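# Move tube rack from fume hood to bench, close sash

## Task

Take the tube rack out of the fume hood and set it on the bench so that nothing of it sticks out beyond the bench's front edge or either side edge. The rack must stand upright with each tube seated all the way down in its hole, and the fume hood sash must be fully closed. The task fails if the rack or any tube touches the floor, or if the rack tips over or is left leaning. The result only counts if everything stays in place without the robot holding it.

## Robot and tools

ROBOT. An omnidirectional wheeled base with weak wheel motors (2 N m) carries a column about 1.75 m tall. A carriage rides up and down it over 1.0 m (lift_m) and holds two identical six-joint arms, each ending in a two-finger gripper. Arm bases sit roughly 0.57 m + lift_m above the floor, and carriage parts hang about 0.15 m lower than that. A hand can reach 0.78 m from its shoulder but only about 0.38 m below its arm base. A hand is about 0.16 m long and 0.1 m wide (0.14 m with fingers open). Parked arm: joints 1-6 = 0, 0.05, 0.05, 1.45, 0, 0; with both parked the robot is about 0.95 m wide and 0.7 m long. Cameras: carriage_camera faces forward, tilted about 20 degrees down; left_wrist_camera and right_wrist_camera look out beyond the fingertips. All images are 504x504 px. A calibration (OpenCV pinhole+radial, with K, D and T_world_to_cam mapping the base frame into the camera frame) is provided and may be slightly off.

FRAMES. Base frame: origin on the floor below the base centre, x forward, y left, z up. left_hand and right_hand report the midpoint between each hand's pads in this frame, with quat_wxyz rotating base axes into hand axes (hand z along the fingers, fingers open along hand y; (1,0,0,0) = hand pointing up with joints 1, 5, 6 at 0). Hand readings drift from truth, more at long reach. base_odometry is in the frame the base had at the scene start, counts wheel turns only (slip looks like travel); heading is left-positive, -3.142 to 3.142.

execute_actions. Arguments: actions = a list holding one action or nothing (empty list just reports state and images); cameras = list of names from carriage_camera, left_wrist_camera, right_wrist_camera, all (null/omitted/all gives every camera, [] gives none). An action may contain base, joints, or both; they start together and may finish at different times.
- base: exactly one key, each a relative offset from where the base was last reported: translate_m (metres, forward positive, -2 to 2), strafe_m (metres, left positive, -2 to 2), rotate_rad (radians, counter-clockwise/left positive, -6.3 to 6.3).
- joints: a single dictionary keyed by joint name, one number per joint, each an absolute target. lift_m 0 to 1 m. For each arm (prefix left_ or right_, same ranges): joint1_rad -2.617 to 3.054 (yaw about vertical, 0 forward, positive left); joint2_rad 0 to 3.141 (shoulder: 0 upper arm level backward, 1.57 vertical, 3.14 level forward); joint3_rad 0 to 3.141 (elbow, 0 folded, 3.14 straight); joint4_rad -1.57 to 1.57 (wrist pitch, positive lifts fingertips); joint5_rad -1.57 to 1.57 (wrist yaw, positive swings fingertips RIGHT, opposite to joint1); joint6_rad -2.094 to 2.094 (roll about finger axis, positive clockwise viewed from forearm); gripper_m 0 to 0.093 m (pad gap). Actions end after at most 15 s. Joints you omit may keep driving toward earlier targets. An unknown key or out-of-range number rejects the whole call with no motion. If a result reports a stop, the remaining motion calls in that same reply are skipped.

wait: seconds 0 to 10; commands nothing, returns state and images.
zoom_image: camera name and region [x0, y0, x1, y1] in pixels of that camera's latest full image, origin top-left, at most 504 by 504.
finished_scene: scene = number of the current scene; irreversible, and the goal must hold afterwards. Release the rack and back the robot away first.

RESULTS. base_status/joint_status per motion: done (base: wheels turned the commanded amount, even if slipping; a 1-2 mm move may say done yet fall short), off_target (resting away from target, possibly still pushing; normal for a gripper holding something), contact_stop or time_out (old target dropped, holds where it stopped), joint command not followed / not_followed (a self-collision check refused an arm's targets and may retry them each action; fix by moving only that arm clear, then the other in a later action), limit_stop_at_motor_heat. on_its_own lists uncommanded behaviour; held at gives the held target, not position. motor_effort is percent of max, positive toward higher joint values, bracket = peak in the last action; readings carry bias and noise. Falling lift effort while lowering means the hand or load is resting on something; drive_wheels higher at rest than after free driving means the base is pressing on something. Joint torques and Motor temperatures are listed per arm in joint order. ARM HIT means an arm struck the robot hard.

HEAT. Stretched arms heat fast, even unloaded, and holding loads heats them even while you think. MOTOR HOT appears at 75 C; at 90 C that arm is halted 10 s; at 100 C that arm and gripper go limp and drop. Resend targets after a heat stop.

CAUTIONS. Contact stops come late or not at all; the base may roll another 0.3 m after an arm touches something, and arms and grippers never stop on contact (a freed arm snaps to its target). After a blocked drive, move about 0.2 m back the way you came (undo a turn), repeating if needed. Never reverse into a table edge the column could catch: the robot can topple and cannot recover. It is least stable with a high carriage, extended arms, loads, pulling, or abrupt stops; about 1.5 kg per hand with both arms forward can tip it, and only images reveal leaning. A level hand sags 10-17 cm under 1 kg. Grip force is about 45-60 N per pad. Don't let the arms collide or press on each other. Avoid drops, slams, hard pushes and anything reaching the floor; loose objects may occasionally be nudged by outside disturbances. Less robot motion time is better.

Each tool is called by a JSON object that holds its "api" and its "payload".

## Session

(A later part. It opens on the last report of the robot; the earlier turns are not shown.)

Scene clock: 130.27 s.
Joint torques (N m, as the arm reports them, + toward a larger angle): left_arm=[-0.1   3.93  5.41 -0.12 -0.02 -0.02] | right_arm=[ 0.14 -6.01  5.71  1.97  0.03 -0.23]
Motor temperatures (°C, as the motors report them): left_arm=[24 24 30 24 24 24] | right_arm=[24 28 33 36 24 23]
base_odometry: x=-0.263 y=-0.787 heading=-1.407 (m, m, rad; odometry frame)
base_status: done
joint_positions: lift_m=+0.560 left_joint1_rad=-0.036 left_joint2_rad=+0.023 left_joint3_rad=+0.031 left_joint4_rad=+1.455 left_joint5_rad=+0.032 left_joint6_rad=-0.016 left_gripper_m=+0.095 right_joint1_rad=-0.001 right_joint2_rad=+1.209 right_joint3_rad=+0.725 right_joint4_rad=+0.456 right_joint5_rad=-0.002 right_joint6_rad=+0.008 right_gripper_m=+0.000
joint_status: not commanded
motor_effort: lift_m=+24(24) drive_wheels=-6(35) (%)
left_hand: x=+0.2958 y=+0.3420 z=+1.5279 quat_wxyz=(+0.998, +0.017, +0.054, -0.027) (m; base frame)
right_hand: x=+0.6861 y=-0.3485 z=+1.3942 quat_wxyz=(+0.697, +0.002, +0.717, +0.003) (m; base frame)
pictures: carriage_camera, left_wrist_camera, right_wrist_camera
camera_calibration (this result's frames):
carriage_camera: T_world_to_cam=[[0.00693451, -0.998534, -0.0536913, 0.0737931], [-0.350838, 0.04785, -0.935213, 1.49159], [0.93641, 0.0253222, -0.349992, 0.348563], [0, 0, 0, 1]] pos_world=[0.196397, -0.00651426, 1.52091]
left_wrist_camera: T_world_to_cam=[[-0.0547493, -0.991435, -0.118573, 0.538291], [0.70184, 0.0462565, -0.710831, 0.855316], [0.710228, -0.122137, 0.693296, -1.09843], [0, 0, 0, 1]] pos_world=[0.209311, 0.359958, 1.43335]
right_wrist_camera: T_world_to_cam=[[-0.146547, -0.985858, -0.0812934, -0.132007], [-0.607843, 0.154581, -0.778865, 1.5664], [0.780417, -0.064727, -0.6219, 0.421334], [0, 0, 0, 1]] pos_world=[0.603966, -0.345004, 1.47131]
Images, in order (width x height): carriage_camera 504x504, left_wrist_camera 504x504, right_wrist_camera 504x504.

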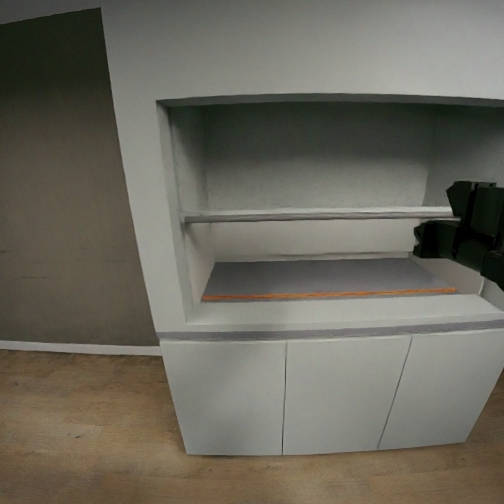

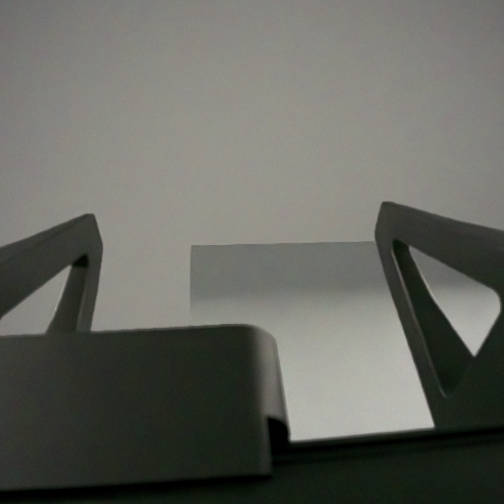

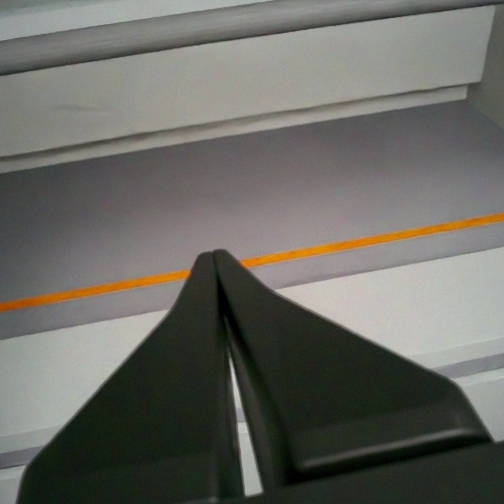

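{"api": "execute_actions", "payload": {"actions": [{"base":{"translate_m":0.42}}]}}

Scene clock: 135.17 s.
Joint torques (N m, as the arm reports them, + toward a larger angle): left_arm=[ 0.02  3.94  5.37 -0.08 -0.03 -0.04] | right_arm=[ 0.11  7.12  9.96  2.93  0.14 -0.22]
Motor temperatures (°C, as the motors report them): left_arm=[24 24 30 24 24 24] | right_arm=[24 28 33 37 24 23]
base_odometry: x=-0.197 y=-1.191 heading=-1.410 (m, m, rad; odometry frame)
base_status: translate_m contact_stop (by the wheels' count: +0.410 of +0.420)
joint_positions: lift_m=+0.560 left_joint1_rad=-0.036 left_joint2_rad=+0.023 left_joint3_rad=+0.031 left_joint4_rad=+1.451 left_joint5_rad=+0.032 left_joint6_rad=-0.016 left_gripper_m=+0.095 right_joint1_rad=-0.001 right_joint2_rad=+1.070 right_joint3_rad=+0.667 right_joint4_rad=+0.343 right_joint5_rad=-0.014 right_joint6_rad=+0.008 right_gripper_m=+0.000
joint_status: not commanded
motor_effort: lift_m=+24(24) drive_wheels=+35(50) (%)
left_hand: x=+0.2968 y=+0.3420 z=+1.5277 quat_wxyz=(+0.998, +0.017, +0.056, -0.027) (m; base frame)
right_hand: x=+0.6565 y=-0.3466 z=+1.3914 quat_wxyz=(+0.686, -0.001, +0.728, +0.007) (m; base frame)
pictures: carriage_camera, left_wrist_camera, right_wrist_camera
camera_calibration (this result's frames):
carriage_camera: T_world_to_cam=[[0.00693451, -0.998534, -0.0536913, 0.0737937], [-0.350838, 0.04785, -0.935213, 1.4916], [0.93641, 0.0253222, -0.349992, 0.348567], [0, 0, 0, 1]] pos_world=[0.196397, -0.00651426, 1.52092]
left_wrist_camera: T_world_to_cam=[[-0.0552464, -0.991417, -0.118491, 0.538304], [0.698853, 0.0463628, -0.713761, 0.859769], [0.713129, -0.12224, 0.690293, -1.09528], [0, 0, 0, 1]] pos_world=[0.209963, 0.359935, 1.43352]
right_wrist_camera: T_world_to_cam=[[-0.138094, -0.987389, -0.0774093, -0.146163], [-0.633287, 0.148122, -0.75961, 1.53357], [0.761497, -0.0558753, -0.645756, 0.491528], [0, 0, 0, 1]] pos_world=[0.576707, -0.344011, 1.47101]
Images, in order (width x height): carriage_camera 504x504, left_wrist_camera 504x504, right_wrist_camera 504x504.

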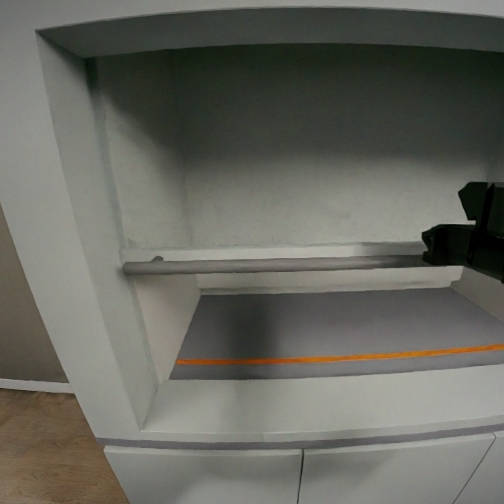

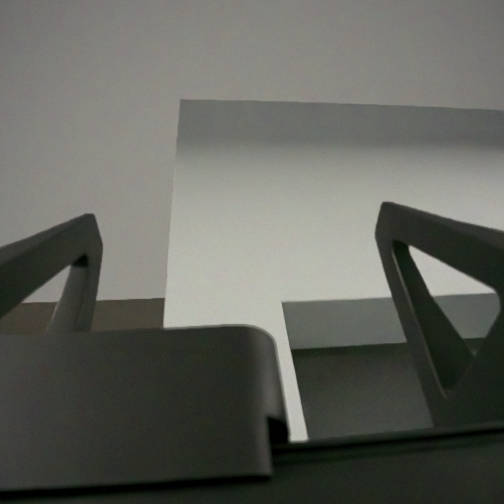

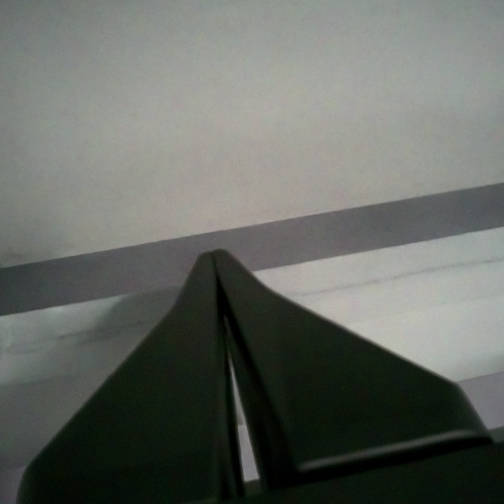

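{"api": "execute_actions", "payload": {"actions": [{"base":{"translate_m":-0.045}}], "cameras": []}}

{"api": "execute_actions", "payload": {"actions": [{"joints":{"lift_m":0.3}}]}}

Scene clock: 137.27 s.
Joint torques (N m, as the arm reports them, + toward a larger angle): left_arm=[-0.08  3.89  5.36 -0.06 -0.01 -0.01] | right_arm=[-0.07 -3.68  8.67  1.93  0.1  -0.23]
Motor temperatures (°C, as the motors report them): left_arm=[24 24 30 24 24 24] | right_arm=[24 28 34 38 24 23]
base_odometry: x=-0.204 y=-1.147 heading=-1.409 (m, m, rad; odometry frame)
base_status: done
joint_positions: lift_m=+0.560 left_joint1_rad=-0.036 left_joint2_rad=+0.023 left_joint3_rad=+0.031 left_joint4_rad=+1.450 left_joint5_rad=+0.032 left_joint6_rad=-0.016 left_gripper_m=+0.095 right_joint1_rad=-0.001 right_joint2_rad=+1.184 right_joint3_rad=+0.687 right_joint4_rad=+0.463 right_joint5_rad=-0.007 right_joint6_rad=+0.007 right_gripper_m=+0.000
joint_status: not commanded
motor_effort: lift_m=+24(24) drive_wheels=+8(22) (%)
left_hand: x=+0.2971 y=+0.3420 z=+1.5277 quat_wxyz=(+0.998, +0.017, +0.056, -0.027) (m; base frame)
right_hand: x=+0.6789 y=-0.3477 z=+1.3874 quat_wxyz=(+0.695, +0.000, +0.719, +0.005) (m; base frame)
pictures: none
No camera images: the call's "cameras" was empty. Leave "cameras" out to get every camera's image.

Scene clock: 138.83 s.
Joint torques (N m, as the arm reports them, + toward a larger angle): left_arm=[ 0.02  3.79  5.45 -0.1  -0.02 -0.02] | right_arm=[ 0.15 -6.28  7.85  2.04  0.06 -0.16]
Motor temperatures (°C, as the motors report them): left_arm=[24 24 30 24 24 24] | right_arm=[24 28 34 38 24 23]
base_odometry: x=-0.204 y=-1.147 heading=-1.409 (m, m, rad; odometry frame)
base_status: not commanded
joint_positions: lift_m=+0.300 left_joint1_rad=-0.036 left_joint2_rad=+0.023 left_joint3_rad=+0.031 left_joint4_rad=+1.451 left_joint5_rad=+0.033 left_joint6_rad=-0.016 left_gripper_m=+0.095 right_joint1_rad=-0.001 right_joint2_rad=+1.214 right_joint3_rad=+0.695 right_joint4_rad=+0.452 right_joint5_rad=-0.004 right_joint6_rad=+0.001 right_gripper_m=+0.000
joint_status: all done
motor_effort: lift_m=+22(22) drive_wheels=-4(13) (%)
left_hand: x=+0.2969 y=+0.3419 z=+1.2679 quat_wxyz=(+0.998, +0.017, +0.056, -0.027) (m; base frame)
right_hand: x=+0.6845 y=-0.3482 z=+1.1174 quat_wxyz=(+0.683, -0.001, +0.730, +0.002) (m; base frame)
pictures: carriage_camera, left_wrist_camera, right_wrist_camera
camera_calibration (this result's frames):
carriage_camera: T_world_to_cam=[[0.00693451, -0.998534, -0.0536913, 0.0598424], [-0.350838, 0.04785, -0.935213, 1.24859], [0.93641, 0.0253222, -0.349992, 0.257624], [0, 0, 0, 1]] pos_world=[0.196397, -0.00651426, 1.26108]
left_wrist_camera: T_world_to_cam=[[-0.0553733, -0.991321, -0.119236, 0.508334], [0.698604, 0.0468536, -0.713973, 0.674412], [0.713363, -0.122833, 0.689946, -0.915407], [0, 0, 0, 1]] pos_world=[0.210019, 0.359881, 1.17371]
right_wrist_camera: T_world_to_cam=[[-0.147131, -0.986722, -0.0687878, -0.168293], [-0.636876, 0.147716, -0.756683, 1.34249], [0.756797, -0.0675221, -0.650153, 0.297218], [0, 0, 0, 1]] pos_world=[0.605303, -0.344297, 1.1975]
Images, in order (width x height): carriage_camera 504x504, left_wrist_camera 504x504, right_wrist_camera 504x504.

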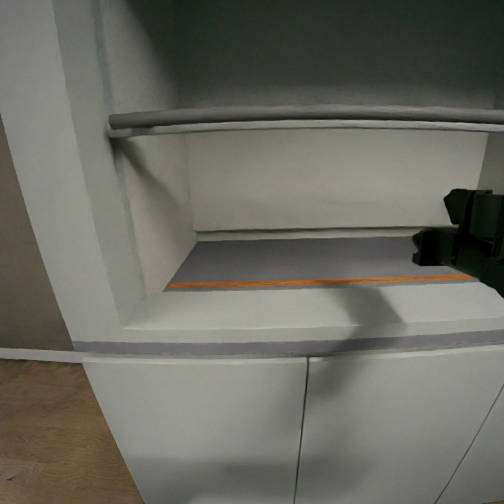

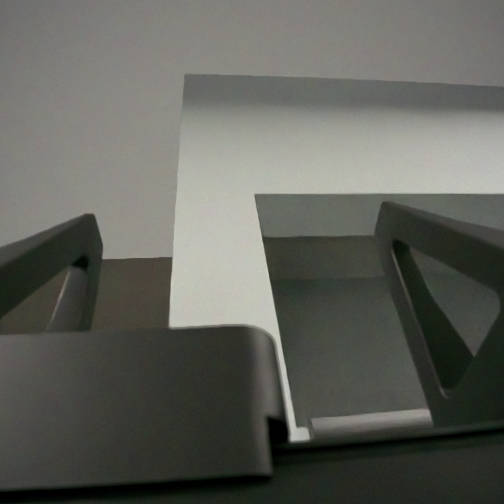

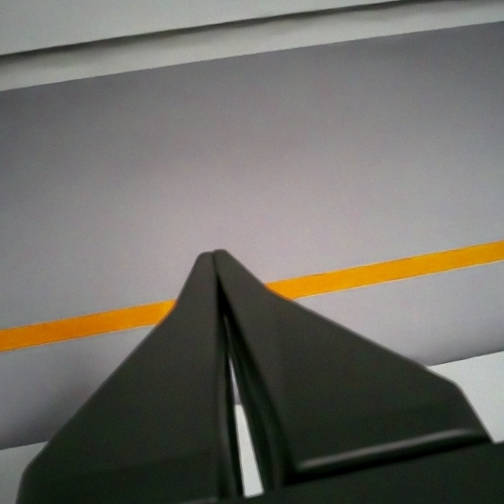

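{"api": "execute_actions", "payload": {"actions": [{"joints":{"lift_m":0.57}}], "cameras": []}}

{"api": "execute_actions", "payload": {"actions": [{"base":{"translate_m":0.04}}], "cameras": ["right_wrist_camera"]}}

{"api": "execute_actions", "payload": {"actions": [{"joints":{"lift_m":0.35}}]}}

Scene clock: 142.77 s.
Joint torques (N m, as the arm reports them, + toward a larger angle): left_arm=[-0.05  3.87  5.4  -0.1  -0.02 -0.02] | right_arm=[ 0.   -7.5   9.7   3.74  0.05 -0.16]
Motor temperatures (°C, as the motors report them): left_arm=[24 24 30 24 24 24] | right_arm=[24 28 34 39 24 23]
base_odometry: x=-0.204 y=-1.147 heading=-1.409 (m, m, rad; odometry frame)
base_status: not commanded
joint_positions: lift_m=+0.570 left_joint1_rad=-0.036 left_joint2_rad=+0.023 left_joint3_rad=+0.031 left_joint4_rad=+1.451 left_joint5_rad=+0.034 left_joint6_rad=-0.016 left_gripper_m=+0.095 right_joint1_rad=-0.001 right_joint2_rad=+1.227 right_joint3_rad=+0.666 right_joint4_rad=+0.243 right_joint5_rad=-0.004 right_joint6_rad=+0.001 right_gripper_m=+0.000
joint_status: all done
motor_effort: lift_m=+25(29) drive_wheels=+6(7) (%)
left_hand: x=+0.2968 y=+0.3418 z=+1.5376 quat_wxyz=(+0.998, +0.017, +0.056, -0.027) (m; base frame)
right_hand: x=+0.6728 y=-0.3483 z=+1.3176 quat_wxyz=(+0.586, +0.000, +0.810, +0.002) (m; base frame)
pictures: none
No camera images: the call's "cameras" was empty. Leave "cameras" out to get every camera's image.

Scene clock: 143.87 s.
Joint torques (N m, as the arm reports them, + toward a larger angle): left_arm=[-0.07  3.96  5.53 -0.07 -0.05 -0.01] | right_arm=[ 0.1  -7.85 11.45  4.36  0.06 -0.04]
Motor temperatures (°C, as the motors report them): left_arm=[24 24 30 24 24 24] | right_arm=[24 28 34 41 24 23]
base_odometry: x=-0.198 y=-1.186 heading=-1.410 (m, m, rad; odometry frame)
base_status: done
joint_positions: lift_m=+0.570 left_joint1_rad=-0.036 left_joint2_rad=+0.023 left_joint3_rad=+0.031 left_joint4_rad=+1.451 left_joint5_rad=+0.034 left_joint6_rad=-0.016 left_gripper_m=+0.095 right_joint1_rad=-0.001 right_joint2_rad=+1.230 right_joint3_rad=+0.643 right_joint4_rad=+0.167 right_joint5_rad=-0.002 right_joint6_rad=-0.008 right_gripper_m=+0.000
joint_status: not commanded
motor_effort: lift_m=+25(25) drive_wheels=+12(39) (%)
left_hand: x=+0.2968 y=+0.3418 z=+1.5376 quat_wxyz=(+0.998, +0.017, +0.056, -0.027) (m; base frame)
right_hand: x=+0.6623 y=-0.3486 z=+1.2879 quat_wxyz=(+0.544, -0.003, +0.839, -0.002) (m; base frame)
pictures: right_wrist_camera
camera_calibration (this result's frames):
right_wrist_camera: T_world_to_cam=[[-0.160629, -0.987005, -0.00444937, -0.234286], [-0.860054, 0.142177, -0.489993, 1.25983], [0.484258, -0.0748802, -0.871715, 0.888122], [0, 0, 0, 1]] pos_world=[0.615806, -0.343857, 1.39045]
Images, in order (width x height): right_wrist_camera 504x504.

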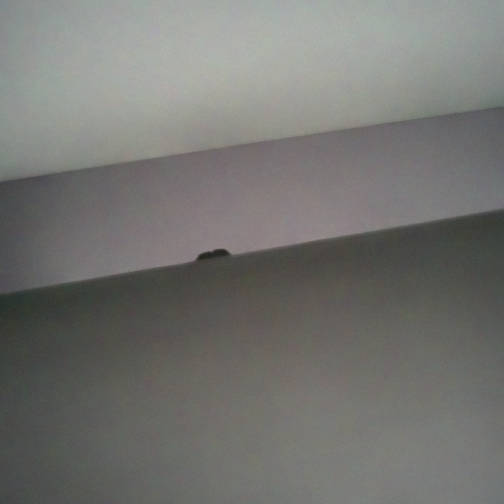

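Scene clock: 145.27 s.
Joint torques (N m, as the arm reports them, + toward a larger angle): left_arm=[-0.08  3.93  5.34 -0.09 -0.05 -0.03] | right_arm=[ 0.   -4.58  8.01  2.1   0.04 -0.07]
Motor temperatures (°C, as the motors report them): left_arm=[24 24 30 24 24 24] | right_arm=[24 28 35 42 24 23]
base_odometry: x=-0.198 y=-1.186 heading=-1.410 (m, m, rad; odometry frame)
base_status: not commanded
joint_positions: lift_m=+0.350 left_joint1_rad=-0.036 left_joint2_rad=+0.023 left_joint3_rad=+0.031 left_joint4_rad=+1.451 left_joint5_rad=+0.034 left_joint6_rad=-0.016 left_gripper_m=+0.095 right_joint1_rad=-0.001 right_joint2_rad=+1.194 right_joint3_rad=+0.693 right_joint4_rad=+0.446 right_joint5_rad=-0.003 right_joint6_rad=-0.007 right_gripper_m=+0.000
joint_status: all done
motor_effort: lift_m=+22(22) drive_wheels=+7(11) (%)
left_hand: x=+0.2967 y=+0.3417 z=+1.3179 quat_wxyz=(+0.998, +0.017, +0.056, -0.027) (m; base frame)
right_hand: x=+0.6810 y=-0.3484 z=+1.1724 quat_wxyz=(+0.687, -0.003, +0.726, -0.002) (m; base frame)
pictures: carriage_camera, left_wrist_camera, right_wrist_camera
camera_calibration (this result's frames):
carriage_camera: T_world_to_cam=[[0.00693451, -0.998534, -0.0536913, 0.0625291], [-0.350838, 0.04785, -0.935213, 1.29539], [0.93641, 0.0253222, -0.349992, 0.275138], [0, 0, 0, 1]] pos_world=[0.196397, -0.00651426, 1.31112]
left_wrist_camera: T_world_to_cam=[[-0.0553636, -0.991229, -0.120003, 0.515146], [0.699171, 0.0473153, -0.713387, 0.709192], [0.712808, -0.123399, 0.690419, -0.950088], [0, 0, 0, 1]] pos_world=[0.209903, 0.359832, 1.22371]
right_wrist_camera: T_world_to_cam=[[-0.147446, -0.987074, -0.0628028, -0.172206], [-0.628291, 0.142514, -0.764814, 1.38378], [0.763878, -0.0733105, -0.641183, 0.318246], [0, 0, 0, 1]] pos_world=[0.600926, -0.343857, 1.25158]
Images, in order (width x height): carriage_camera 504x504, left_wrist_camera 504x504, right_wrist_camera 504x504.

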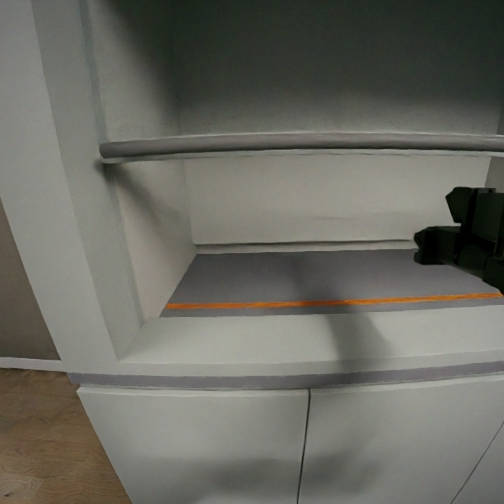

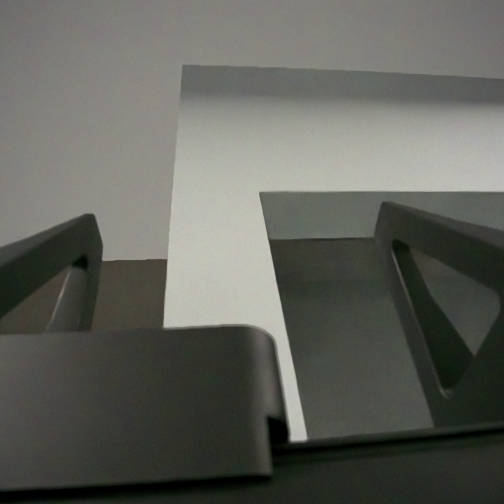

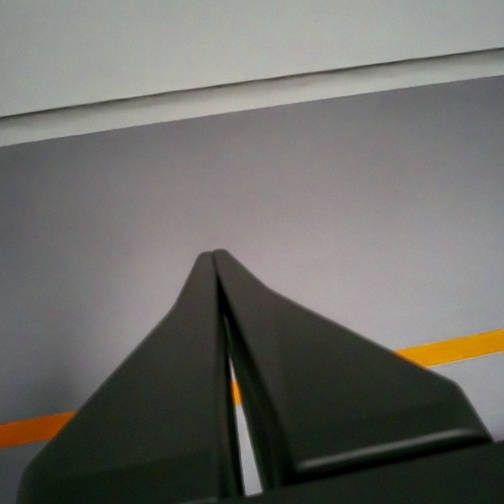

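{"api": "execute_actions", "payload": {"actions": [{"base":{"translate_m":-0.08},"joints":{"right_joint6_rad":-1.57,"right_gripper_m":0.07}}], "cameras": []}}

{"api": "execute_actions", "payload": {"actions": [{"joints":{"lift_m":0.5}}]}}

Scene clock: 148.90 s.
Joint torques (N m, as the arm reports them, + toward a larger angle): left_arm=[-0.17  3.98  5.26 -0.07 -0.09 -0.03] | right_arm=[ 0.05 -4.73  7.92  2.07  0.04 -0.15]
Motor temperatures (°C, as the motors report them): left_arm=[24 24 30 24 24 24] | right_arm=[24 28 35 41 24 23]
base_odometry: x=-0.210 y=-1.108 heading=-1.410 (m, m, rad; odometry frame)
base_status: done
joint_positions: lift_m=+0.350 left_joint1_rad=-0.036 left_joint2_rad=+0.023 left_joint3_rad=+0.031 left_joint4_rad=+1.451 left_joint5_rad=+0.034 left_joint6_rad=-0.016 left_gripper_m=+0.095 right_joint1_rad=-0.001 right_joint2_rad=+1.194 right_joint3_rad=+0.693 right_joint4_rad=+0.448 right_joint5_rad=-0.003 right_joint6_rad=-1.562 right_gripper_m=+0.070
joint_status: all done
motor_effort: lift_m=+22(22) drive_wheels=-3(27) (%)
left_hand: x=+0.2967 y=+0.3417 z=+1.3179 quat_wxyz=(+0.998, +0.017, +0.056, -0.027) (m; base frame)
right_hand: x=+0.6810 y=-0.3484 z=+1.1729 quat_wxyz=(+0.489, -0.511, +0.515, -0.484) (m; base frame)
pictures: none
No camera images: the call's "cameras" was empty. Leave "cameras" out to get every camera's image.

Scene clock: 150.03 s.
Joint torques (N m, as the arm reports them, + toward a larger angle): left_arm=[-0.06  3.7   5.55 -0.15 -0.05 -0.02] | right_arm=[ 0.12 -4.96  7.99  2.49  0.02 -0.15]
Motor temperatures (°C, as the motors report them): left_arm=[24 24 30 24 24 24] | right_arm=[24 28 35 42 24 23]
base_odometry: x=-0.210 y=-1.108 heading=-1.410 (m, m, rad; odometry frame)
base_status: not commanded
joint_positions: lift_m=+0.500 left_joint1_rad=-0.036 left_joint2_rad=+0.023 left_joint3_rad=+0.031 left_joint4_rad=+1.452 left_joint5_rad=+0.034 left_joint6_rad=-0.016 left_gripper_m=+0.095 right_joint1_rad=-0.001 right_joint2_rad=+1.197 right_joint3_rad=+0.693 right_joint4_rad=+0.396 right_joint5_rad=-0.002 right_joint6_rad=-1.563 right_gripper_m=+0.070
joint_status: all done
motor_effort: lift_m=+25(30) drive_wheels=-3(3) (%)
left_hand: x=+0.2966 y=+0.3417 z=+1.4676 quat_wxyz=(+0.998, +0.017, +0.056, -0.027) (m; base frame)
right_hand: x=+0.6805 y=-0.3485 z=+1.3086 quat_wxyz=(+0.474, -0.525, +0.528, -0.470) (m; base frame)
pictures: carriage_camera, left_wrist_camera, right_wrist_camera
camera_calibration (this result's frames):
carriage_camera: T_world_to_cam=[[0.00693451, -0.998534, -0.0536913, 0.0705674], [-0.350838, 0.04785, -0.935213, 1.43541], [0.93641, 0.0253222, -0.349992, 0.327536], [0, 0, 0, 1]] pos_world=[0.196397, -0.00651426, 1.46083]
left_wrist_camera: T_world_to_cam=[[-0.0553178, -0.99123, -0.120011, 0.53311], [0.699443, 0.0473056, -0.713121, 0.8156], [0.712544, -0.123389, 0.690692, -1.05372], [0, 0, 0, 1]] pos_world=[0.209846, 0.359835, 1.3734]
right_wrist_camera: T_world_to_cam=[[-0.0376252, -0.0853241, 0.995643, -1.30935], [-0.596857, -0.797185, -0.0908719, 0.256813], [0.801465, -0.597675, -0.020932, -0.614021], [0, 0, 0, 1]] pos_world=[0.596133, -0.273977, 1.31412]
Images, in order (width x height): carriage_camera 504x504, left_wrist_camera 504x504, right_wrist_camera 504x504.

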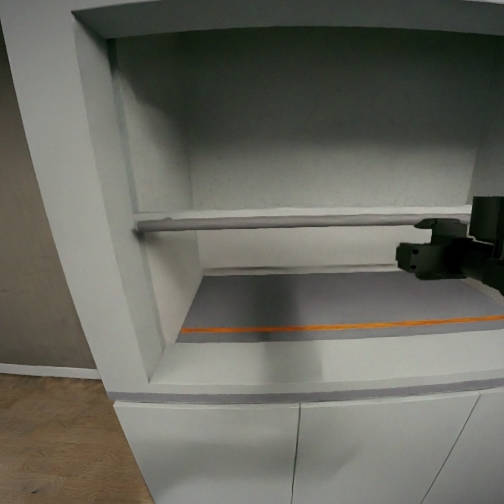

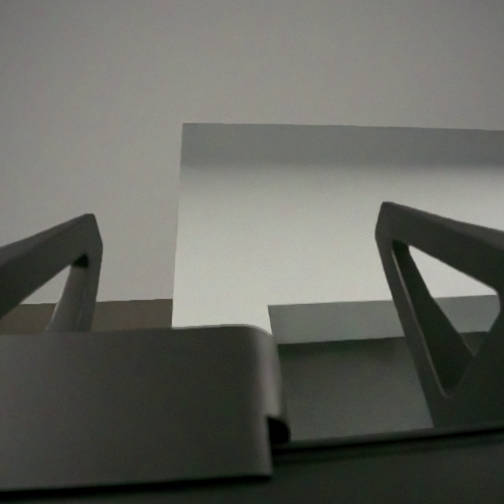

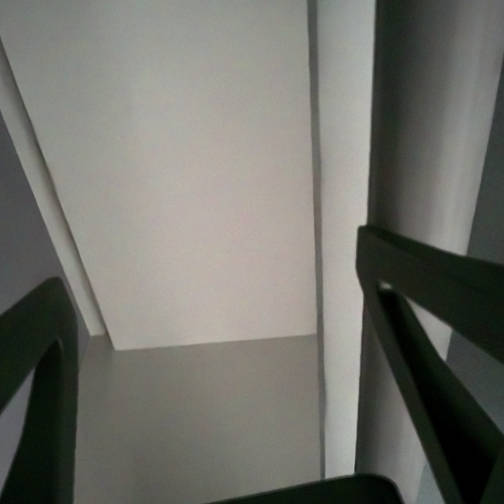

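{"api": "execute_actions", "payload": {"actions": [{"base":{"translate_m":-0.07}}], "cameras": []}}

{"api": "execute_actions", "payload": {"actions": [{"joints":{"lift_m":0.535}}], "cameras": ["right_wrist_camera"]}}

{"api": "execute_actions", "payload": {"actions": [{"base":{"translate_m":0.1}}]}}

Scene clock: 152.70 s.
Joint torques (N m, as the arm reports them, + toward a larger angle): left_arm=[-0.05  3.92  5.36 -0.08 -0.06 -0.03] | right_arm=[ 0.1  -4.91  7.99  2.1   0.01 -0.13]
Motor temperatures (°C, as the motors report them): left_arm=[24 24 30 24 24 24] | right_arm=[24 28 35 42 24 23]
base_odometry: x=-0.222 y=-1.038 heading=-1.410 (m, m, rad; odometry frame)
base_status: done
joint_positions: lift_m=+0.500 left_joint1_rad=-0.036 left_joint2_rad=+0.023 left_joint3_rad=+0.031 left_joint4_rad=+1.452 left_joint5_rad=+0.034 left_joint6_rad=-0.016 left_gripper_m=+0.095 right_joint1_rad=-0.001 right_joint2_rad=+1.197 right_joint3_rad=+0.693 right_joint4_rad=+0.444 right_joint5_rad=-0.002 right_joint6_rad=-1.563 right_gripper_m=+0.070
joint_status: not commanded
motor_effort: lift_m=+25(25) drive_wheels=-5(21) (%)
left_hand: x=+0.2966 y=+0.3417 z=+1.4676 quat_wxyz=(+0.998, +0.017, +0.056, -0.027) (m; base frame)
right_hand: x=+0.6815 y=-0.3485 z=+1.3204 quat_wxyz=(+0.487, -0.513, +0.517, -0.482) (m; base frame)
pictures: none
No camera images: the call's "cameras" was empty. Leave "cameras" out to get every camera's image.

Scene clock: 153.37 s.
Joint torques (N m, as the arm reports them, + toward a larger angle): left_arm=[-0.01  3.86  5.41 -0.09 -0.07 -0.05] | right_arm=[ 0.05 -4.79  7.94  1.98  0.01 -0.13]
Motor temperatures (°C, as the motors report them): left_arm=[24 24 30 24 24 24] | right_arm=[24 28 35 42 24 23]
base_odometry: x=-0.222 y=-1.038 heading=-1.410 (m, m, rad; odometry frame)
base_status: not commanded
joint_positions: lift_m=+0.535 left_joint1_rad=-0.036 left_joint2_rad=+0.023 left_joint3_rad=+0.031 left_joint4_rad=+1.452 left_joint5_rad=+0.034 left_joint6_rad=-0.016 left_gripper_m=+0.095 right_joint1_rad=-0.001 right_joint2_rad=+1.197 right_joint3_rad=+0.693 right_joint4_rad=+0.455 right_joint5_rad=-0.002 right_joint6_rad=-1.563 right_gripper_m=+0.070
joint_status: all done
motor_effort: lift_m=+24(29) drive_wheels=-4(5) (%)
left_hand: x=+0.2966 y=+0.3417 z=+1.5027 quat_wxyz=(+0.998, +0.017, +0.056, -0.027) (m; base frame)
right_hand: x=+0.6816 y=-0.3485 z=+1.3580 quat_wxyz=(+0.490, -0.511, +0.514, -0.485) (m; base frame)
pictures: right_wrist_camera
camera_calibration (this result's frames):
right_wrist_camera: T_world_to_cam=[[-0.096018, -0.0852706, 0.99172, -1.31339], [-0.590493, -0.797191, -0.125716, 0.304969], [0.80131, -0.597675, 0.026193, -0.677798], [0, 0, 0, 1]] pos_world=[0.5971, -0.273978, 1.35861]
Images, in order (width x height): right_wrist_camera 504x504.

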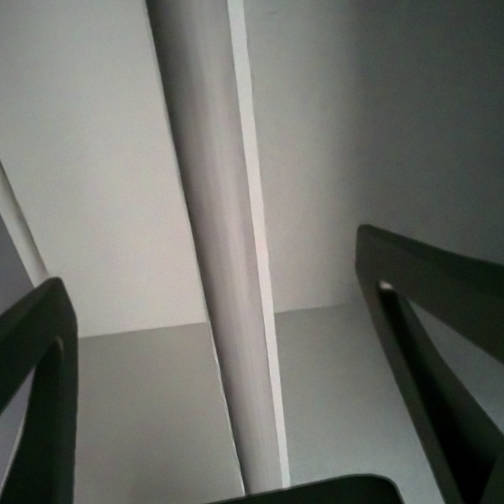

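Scene clock: 154.90 s.
Joint torques (N m, as the arm reports them, + toward a larger angle): left_arm=[-0.06  3.57  5.31 -0.09 -0.06 -0.04] | right_arm=[ 0.08 -4.8   7.93  1.99  0.   -0.14]
Motor temperatures (°C, as the motors report them): left_arm=[24 25 30 24 24 24] | right_arm=[24 28 35 42 24 23]
base_odometry: x=-0.206 y=-1.137 heading=-1.411 (m, m, rad; odometry frame)
base_status: done
joint_positions: lift_m=+0.535 left_joint1_rad=-0.036 left_joint2_rad=+0.023 left_joint3_rad=+0.031 left_joint4_rad=+1.453 left_joint5_rad=+0.034 left_joint6_rad=-0.016 left_gripper_m=+0.095 right_joint1_rad=-0.001 right_joint2_rad=+1.197 right_joint3_rad=+0.693 right_joint4_rad=+0.453 right_joint5_rad=-0.002 right_joint6_rad=-1.563 right_gripper_m=+0.070
joint_status: not commanded
motor_effort: lift_m=+24(24) drive_wheels=-6(30) (%)
left_hand: x=+0.2964 y=+0.3417 z=+1.5027 quat_wxyz=(+0.998, +0.017, +0.055, -0.027) (m; base frame)
right_hand: x=+0.6816 y=-0.3485 z=+1.3576 quat_wxyz=(+0.489, -0.511, +0.514, -0.485) (m; base frame)
pictures: carriage_camera, left_wrist_camera, right_wrist_camera
camera_calibration (this result's frames):
carriage_camera: T_world_to_cam=[[0.00693451, -0.998534, -0.0536913, 0.0724493], [-0.350838, 0.04785, -0.935213, 1.46819], [0.93641, 0.0253222, -0.349992, 0.339804], [0, 0, 0, 1]] pos_world=[0.196397, -0.00651426, 1.49589]
left_wrist_camera: T_world_to_cam=[[-0.0552263, -0.991233, -0.120026, 0.537312], [0.699987, 0.0472862, -0.712589, 0.839786], [0.712017, -0.12337, 0.691239, -1.07848], [0, 0, 0, 1]] pos_world=[0.209732, 0.359839, 1.4084]
right_wrist_camera: T_world_to_cam=[[-0.0941263, -0.0852723, 0.991902, -1.31446], [-0.590732, -0.797191, -0.124591, 0.303531], [0.801359, -0.597675, 0.0246635, -0.675723], [0, 0, 0, 1]] pos_world=[0.597077, -0.273978, 1.3583]
Images, in order (width x height): carriage_camera 504x504, left_wrist_camera 504x504, right_wrist_camera 504x504.

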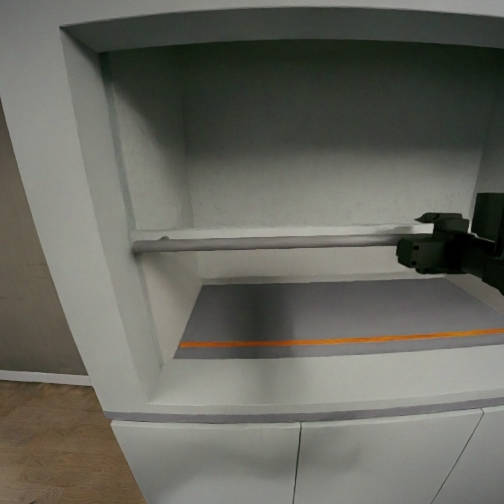

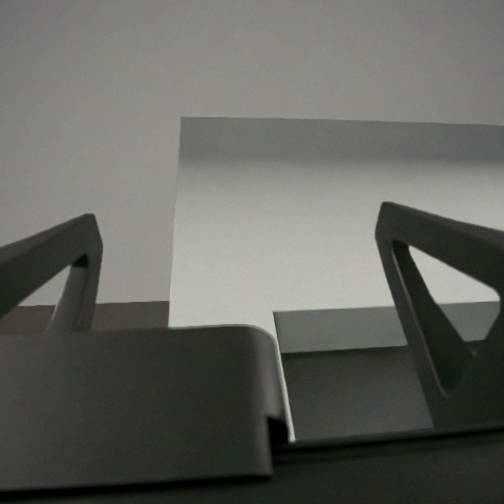

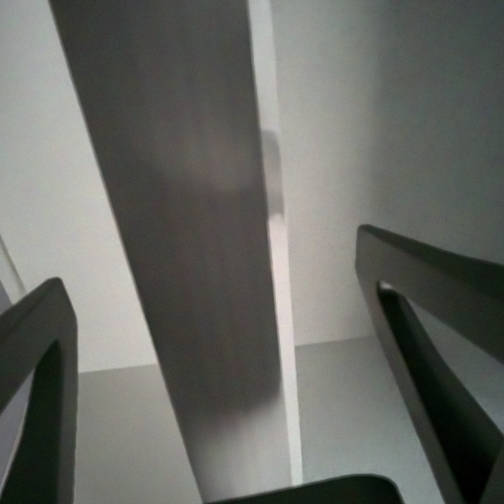

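Bar is between fingers; go slightly deeper, grip, pull down.

{"api": "execute_actions", "payload": {"actions": [{"base":{"translate_m":0.025}}], "cameras": []}}

{"api": "execute_actions", "payload": {"actions": [{"joints":{"right_gripper_m":0.0}}], "cameras": []}}

{"api": "execute_actions", "payload": {"actions": [{"joints":{"lift_m":0.3,"right_gripper_m":0.0}}]}}

Scene clock: 157.30 s.
Joint torques (N m, as the arm reports them, + toward a larger angle): left_arm=[-0.09  4.03  5.42 -0.12 -0.04 -0.03] | right_arm=[ 0.03 -3.89  7.99  2.18  0.06 -0.13]
Motor temperatures (°C, as the motors report them): left_arm=[24 25 30 24 24 24] | right_arm=[24 28 36 42 24 23]
base_odometry: x=-0.202 y=-1.161 heading=-1.412 (m, m, rad; odometry frame)
base_status: done
joint_positions: lift_m=+0.535 left_joint1_rad=-0.036 left_joint2_rad=+0.023 left_joint3_rad=+0.031 left_joint4_rad=+1.452 left_joint5_rad=+0.034 left_joint6_rad=-0.016 left_gripper_m=+0.095 right_joint1_rad=-0.001 right_joint2_rad=+1.187 right_joint3_rad=+0.693 right_joint4_rad=+0.433 right_joint5_rad=-0.004 right_joint6_rad=-1.564 right_gripper_m=+0.070
joint_status: not commanded
motor_effort: lift_m=+24(24) drive_wheels=+16(29) (%)
left_hand: x=+0.2965 y=+0.3417 z=+1.5027 quat_wxyz=(+0.998, +0.017, +0.055, -0.027) (m; base frame)
right_hand: x=+0.6797 y=-0.3482 z=+1.3567 quat_wxyz=(+0.487, -0.514, +0.516, -0.482) (m; base frame)
pictures: none
No camera images: the call's "cameras" was empty. Leave "cameras" out to get every camera's image.

Scene clock: 157.97 s.
Joint torques (N m, as the arm reports them, + toward a larger angle): left_arm=[-0.01  3.77  5.35 -0.19 -0.06 -0.03] | right_arm=[ 0.1  -4.16  7.95  2.15  0.08 -0.07]
Motor temperatures (°C, as the motors report them): left_arm=[24 25 30 24 24 24] | right_arm=[24 28 36 42 24 23]
base_odometry: x=-0.202 y=-1.162 heading=-1.412 (m, m, rad; odometry frame)
base_status: not commanded
joint_positions: lift_m=+0.535 left_joint1_rad=-0.036 left_joint2_rad=+0.023 left_joint3_rad=+0.031 left_joint4_rad=+1.452 left_joint5_rad=+0.034 left_joint6_rad=-0.016 left_gripper_m=+0.095 right_joint1_rad=-0.001 right_joint2_rad=+1.190 right_joint3_rad=+0.693 right_joint4_rad=+0.440 right_joint5_rad=-0.004 right_joint6_rad=-1.566 right_gripper_m=+0.037
joint_status: right_gripper_m off_target (ended at +0.037, target +0.000)
motor_effort: lift_m=+25(24) drive_wheels=+10(16) (%)
left_hand: x=+0.2965 y=+0.3417 z=+1.5027 quat_wxyz=(+0.998, +0.017, +0.055, -0.027) (m; base frame)
right_hand: x=+0.6802 y=-0.3483 z=+1.3576 quat_wxyz=(+0.488, -0.513, +0.515, -0.484) (m; base frame)
pictures: none
No camera images: the call's "cameras" was empty. Leave "cameras" out to get every camera's image.

Scene clock: 159.73 s.
Joint torques (N m, as the arm reports them, + toward a larger angle): left_arm=[-0.01  3.8   5.37 -0.1  -0.04 -0.02] | right_arm=[ 0.1   0.35  3.29 -0.25  0.04  0.  ]
Motor temperatures (°C, as the motors report them): left_arm=[24 25 30 24 24 24] | right_arm=[24 28 35 41 24 23]
base_odometry: x=-0.202 y=-1.162 heading=-1.411 (m, m, rad; odometry frame)
base_status: not commanded
joint_positions: lift_m=+0.300 left_joint1_rad=-0.036 left_joint2_rad=+0.023 left_joint3_rad=+0.031 left_joint4_rad=+1.453 left_joint5_rad=+0.034 left_joint6_rad=-0.016 left_gripper_m=+0.095 right_joint1_rad=-0.001 right_joint2_rad=+1.142 right_joint3_rad=+0.756 right_joint4_rad=+0.699 right_joint5_rad=-0.002 right_joint6_rad=-1.575 right_gripper_m=+0.022
joint_status: right_gripper_m off_target (ended at +0.022, target +0.000); the others done
motor_effort: lift_m=+19(20) drive_wheels=+12(36) (%)
left_hand: x=+0.2963 y=+0.3417 z=+1.2682 quat_wxyz=(+0.998, +0.018, +0.055, -0.027) (m; base frame)
right_hand: x=+0.6628 y=-0.3486 z=+1.2350 quat_wxyz=(+0.571, -0.417, +0.415, -0.573) (m; base frame)
pictures: carriage_camera, left_wrist_camera, right_wrist_camera
camera_calibration (this result's frames):
carriage_camera: T_world_to_cam=[[0.00693451, -0.998534, -0.0536913, 0.0598582], [-0.350838, 0.04785, -0.935213, 1.24887], [0.93641, 0.0253222, -0.349992, 0.257727], [0, 0, 0, 1]] pos_world=[0.196397, -0.00651426, 1.26138]
left_wrist_camera: T_world_to_cam=[[-0.0552205, -0.991187, -0.12041, 0.509568], [0.70027, 0.0475171, -0.712295, 0.672218], [0.711739, -0.123653, 0.691475, -0.916444], [0, 0, 0, 1]] pos_world=[0.209674, 0.359815, 1.17387]
right_wrist_camera: T_world_to_cam=[[-0.44208, -0.0728043, 0.894016, -0.838832], [-0.511065, -0.798652, -0.317753, 0.462275], [0.737142, -0.597372, 0.31586, -0.974617], [0, 0, 0, 1]] pos_world=[0.583853, -0.274083, 1.20466]
Images, in order (width x height): carriage_camera 504x504, left_wrist_camera 504x504, right_wrist_camera 504x504.

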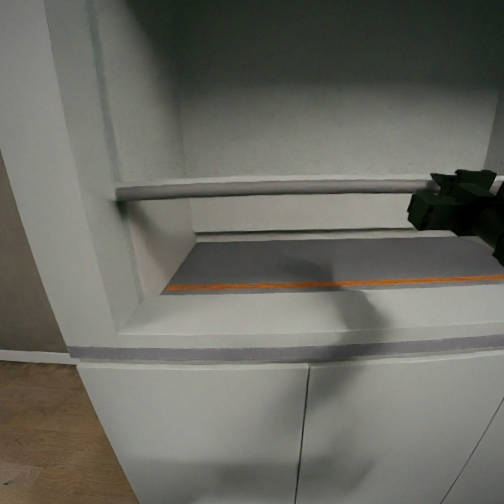

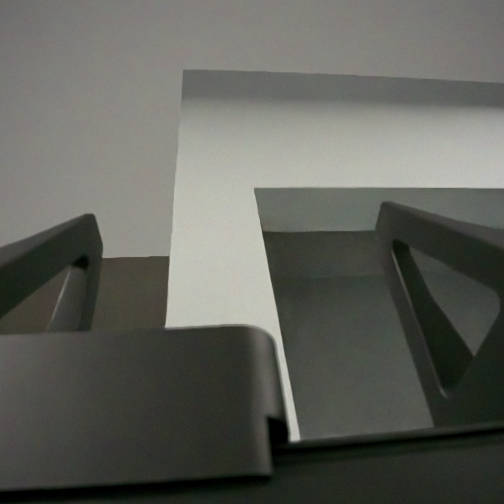

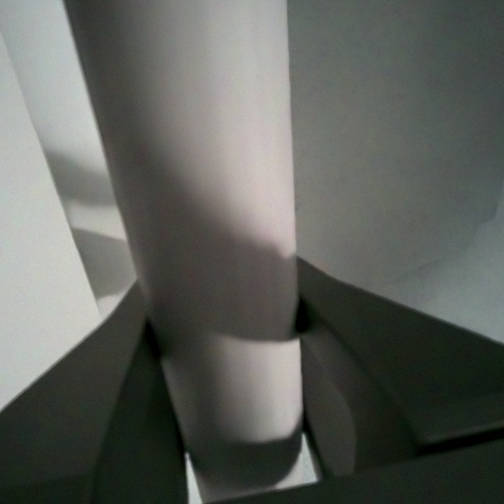

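{"api": "execute_actions", "payload": {"actions": [{"joints":{"lift_m":0.08,"right_gripper_m":0.0}}]}}

Scene clock: 162.33 s.
Joint torques (N m, as the arm reports them, + toward a larger angle): left_arm=[ 0.    3.83  5.34 -0.11 -0.05 -0.01] | right_arm=[ 0.26  1.34 -0.5  -0.46  0.1  -0.02]
Motor temperatures (°C, as the motors report them): left_arm=[24 25 30 24 24 24] | right_arm=[24 27 35 40 24 23]
base_odometry: x=-0.202 y=-1.162 heading=-1.411 (m, m, rad; odometry frame)
base_status: not commanded
joint_positions: lift_m=+0.080 left_joint1_rad=-0.036 left_joint2_rad=+0.023 left_joint3_rad=+0.031 left_joint4_rad=+1.454 left_joint5_rad=+0.034 left_joint6_rad=-0.016 left_gripper_m=+0.095 right_joint1_rad=-0.003 right_joint2_rad=+1.133 right_joint3_rad=+0.806 right_joint4_rad=+0.712 right_joint5_rad=-0.003 right_joint6_rad=-1.574 right_gripper_m=+0.023
joint_status: right_gripper_m off_target (ended at +0.023, target +0.000); the others done
motor_effort: lift_m=+19(21) drive_wheels=-12(37) (%)
left_hand: x=+0.2962 y=+0.3417 z=+1.0483 quat_wxyz=(+0.998, +0.018, +0.055, -0.027) (m; base frame)
right_hand: x=+0.6562 y=-0.3492 z=+1.0458 quat_wxyz=(+0.585, -0.396, +0.394, -0.588) (m; base frame)
pictures: carriage_camera, left_wrist_camera, right_wrist_camera
camera_calibration (this result's frames):
carriage_camera: T_world_to_cam=[[0.00693451, -0.998534, -0.0536913, 0.0480481], [-0.350838, 0.04785, -0.935213, 1.04316], [0.93641, 0.0253222, -0.349992, 0.180742], [0, 0, 0, 1]] pos_world=[0.196397, -0.00651426, 1.04141]
left_wrist_camera: T_world_to_cam=[[-0.0551287, -0.99119, -0.120425, 0.483071], [0.700813, 0.0474978, -0.711762, 0.514971], [0.711212, -0.123634, 0.69202, -0.764649], [0, 0, 0, 1]] pos_world=[0.20956, 0.359819, 0.953863]
right_wrist_camera: T_world_to_cam=[[-0.50602, -0.0729389, 0.859432, -0.594527], [-0.486935, -0.798286, -0.354449, 0.420957], [0.711926, -0.597845, 0.368432, -0.94896], [0, 0, 0, 1]] pos_world=[0.579726, -0.274652, 1.00979]
Images, in order (width x height): carriage_camera 504x504, left_wrist_camera 504x504, right_wrist_camera 504x504.

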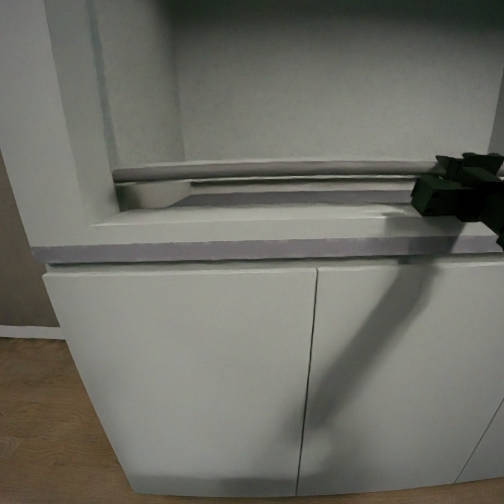

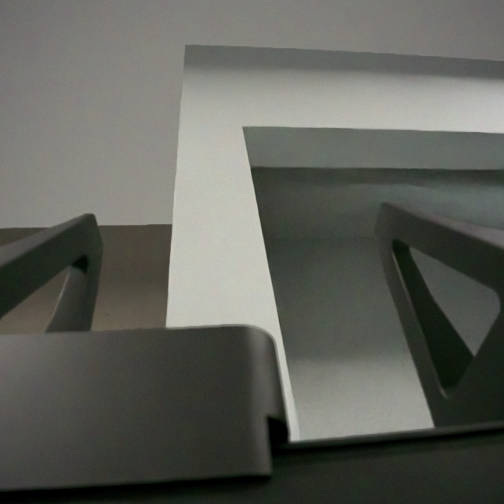

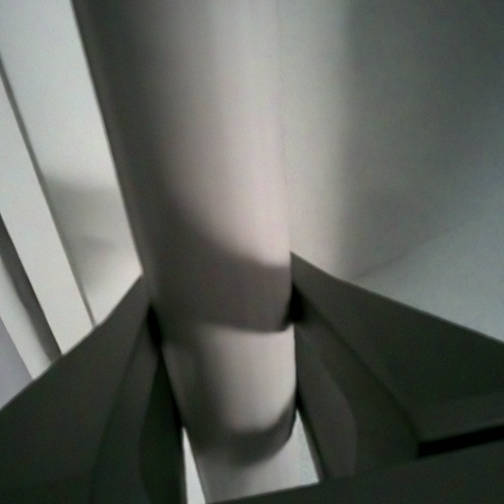

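{"api": "execute_actions", "payload": {"actions": [{"joints":{"lift_m":0.0,"right_gripper_m":0.0,"right_joint3_rad":0.6,"right_joint4_rad":0.5}}]}}

Scene clock: 164.00 s.
Joint torques (N m, as the arm reports them, + toward a larger angle): left_arm=[ 0.06  3.85  5.47 -0.16 -0.06 -0.03] | right_arm=[  0.09  -3.56 -10.28  -0.99  -0.04   0.  ]
Motor temperatures (°C, as the motors report them): left_arm=[24 25 30 24 24 24] | right_arm=[24 27 35 40 24 23]
base_odometry: x=-0.202 y=-1.163 heading=-1.411 (m, m, rad; odometry frame)
base_status: not commanded
joint_positions: lift_m=+0.001 left_joint1_rad=-0.036 left_joint2_rad=+0.023 left_joint3_rad=+0.031 left_joint4_rad=+1.454 left_joint5_rad=+0.034 left_joint6_rad=-0.016 left_gripper_m=+0.095 right_joint1_rad=-0.003 right_joint2_rad=+1.186 right_joint3_rad=+0.995 right_joint4_rad=+0.796 right_joint5_rad=+0.011 right_joint6_rad=-1.578 right_gripper_m=+0.023
joint_status: right_joint3_rad off_target (ended at +0.995, target +0.600); right_joint4_rad off_target (ended at +0.796, target +0.500); right_gripper_m off_target (ended at +0.023, target +0.000); the others done
motor_effort: lift_m=+10(14) drive_wheels=-61(63) (%)
left_hand: x=+0.2962 y=+0.3417 z=+0.9692 quat_wxyz=(+0.998, +0.018, +0.055, -0.027) (m; base frame)
right_hand: x=+0.6440 y=-0.3516 z=+1.0539 quat_wxyz=(+0.621, -0.326, +0.331, -0.631) (m; base frame)
pictures: carriage_camera, left_wrist_camera, right_wrist_camera
camera_calibration (this result's frames):
carriage_camera: T_world_to_cam=[[0.00693451, -0.998534, -0.0536913, 0.043802], [-0.350838, 0.04785, -0.935213, 0.969197], [0.93641, 0.0253222, -0.349992, 0.153064], [0, 0, 0, 1]] pos_world=[0.196397, -0.00651426, 0.962329]
left_wrist_camera: T_world_to_cam=[[-0.0551287, -0.99119, -0.120425, 0.473547], [0.700813, 0.0474978, -0.711762, 0.458682], [0.711212, -0.123634, 0.69202, -0.709921], [0, 0, 0, 1]] pos_world=[0.20956, 0.359819, 0.874779]
right_wrist_camera: T_world_to_cam=[[-0.682132, -0.0662303, 0.728223, -0.353814], [-0.408906, -0.791073, -0.454972, 0.474299], [0.606211, -0.608125, 0.512535, -1.0321], [0, 0, 0, 1]] pos_world=[0.578263, -0.275872, 1.00243]
Images, in order (width x height): carriage_camera 504x504, left_wrist_camera 504x504, right_wrist_camera 504x504.

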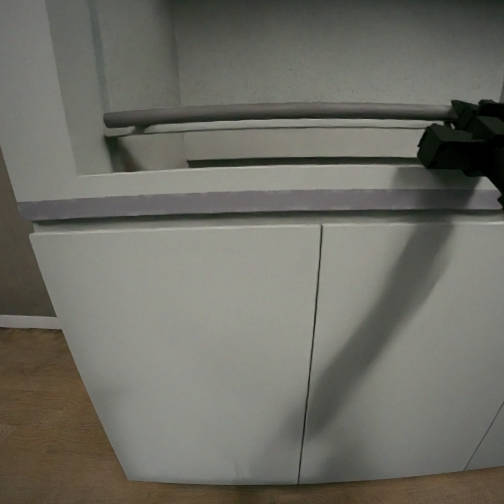

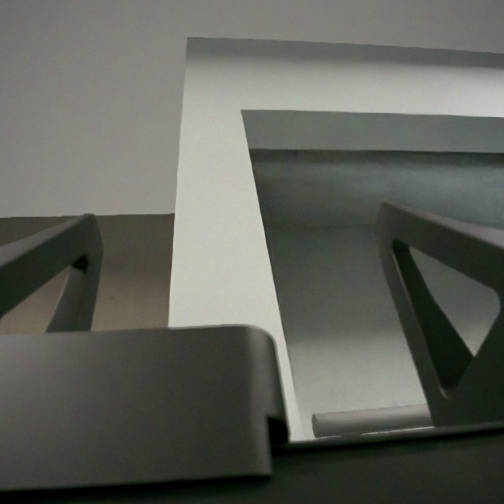

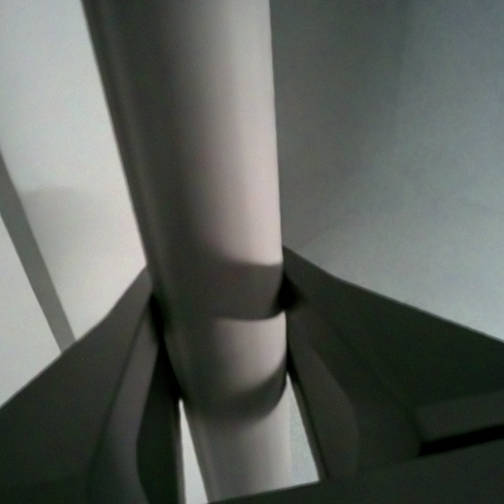

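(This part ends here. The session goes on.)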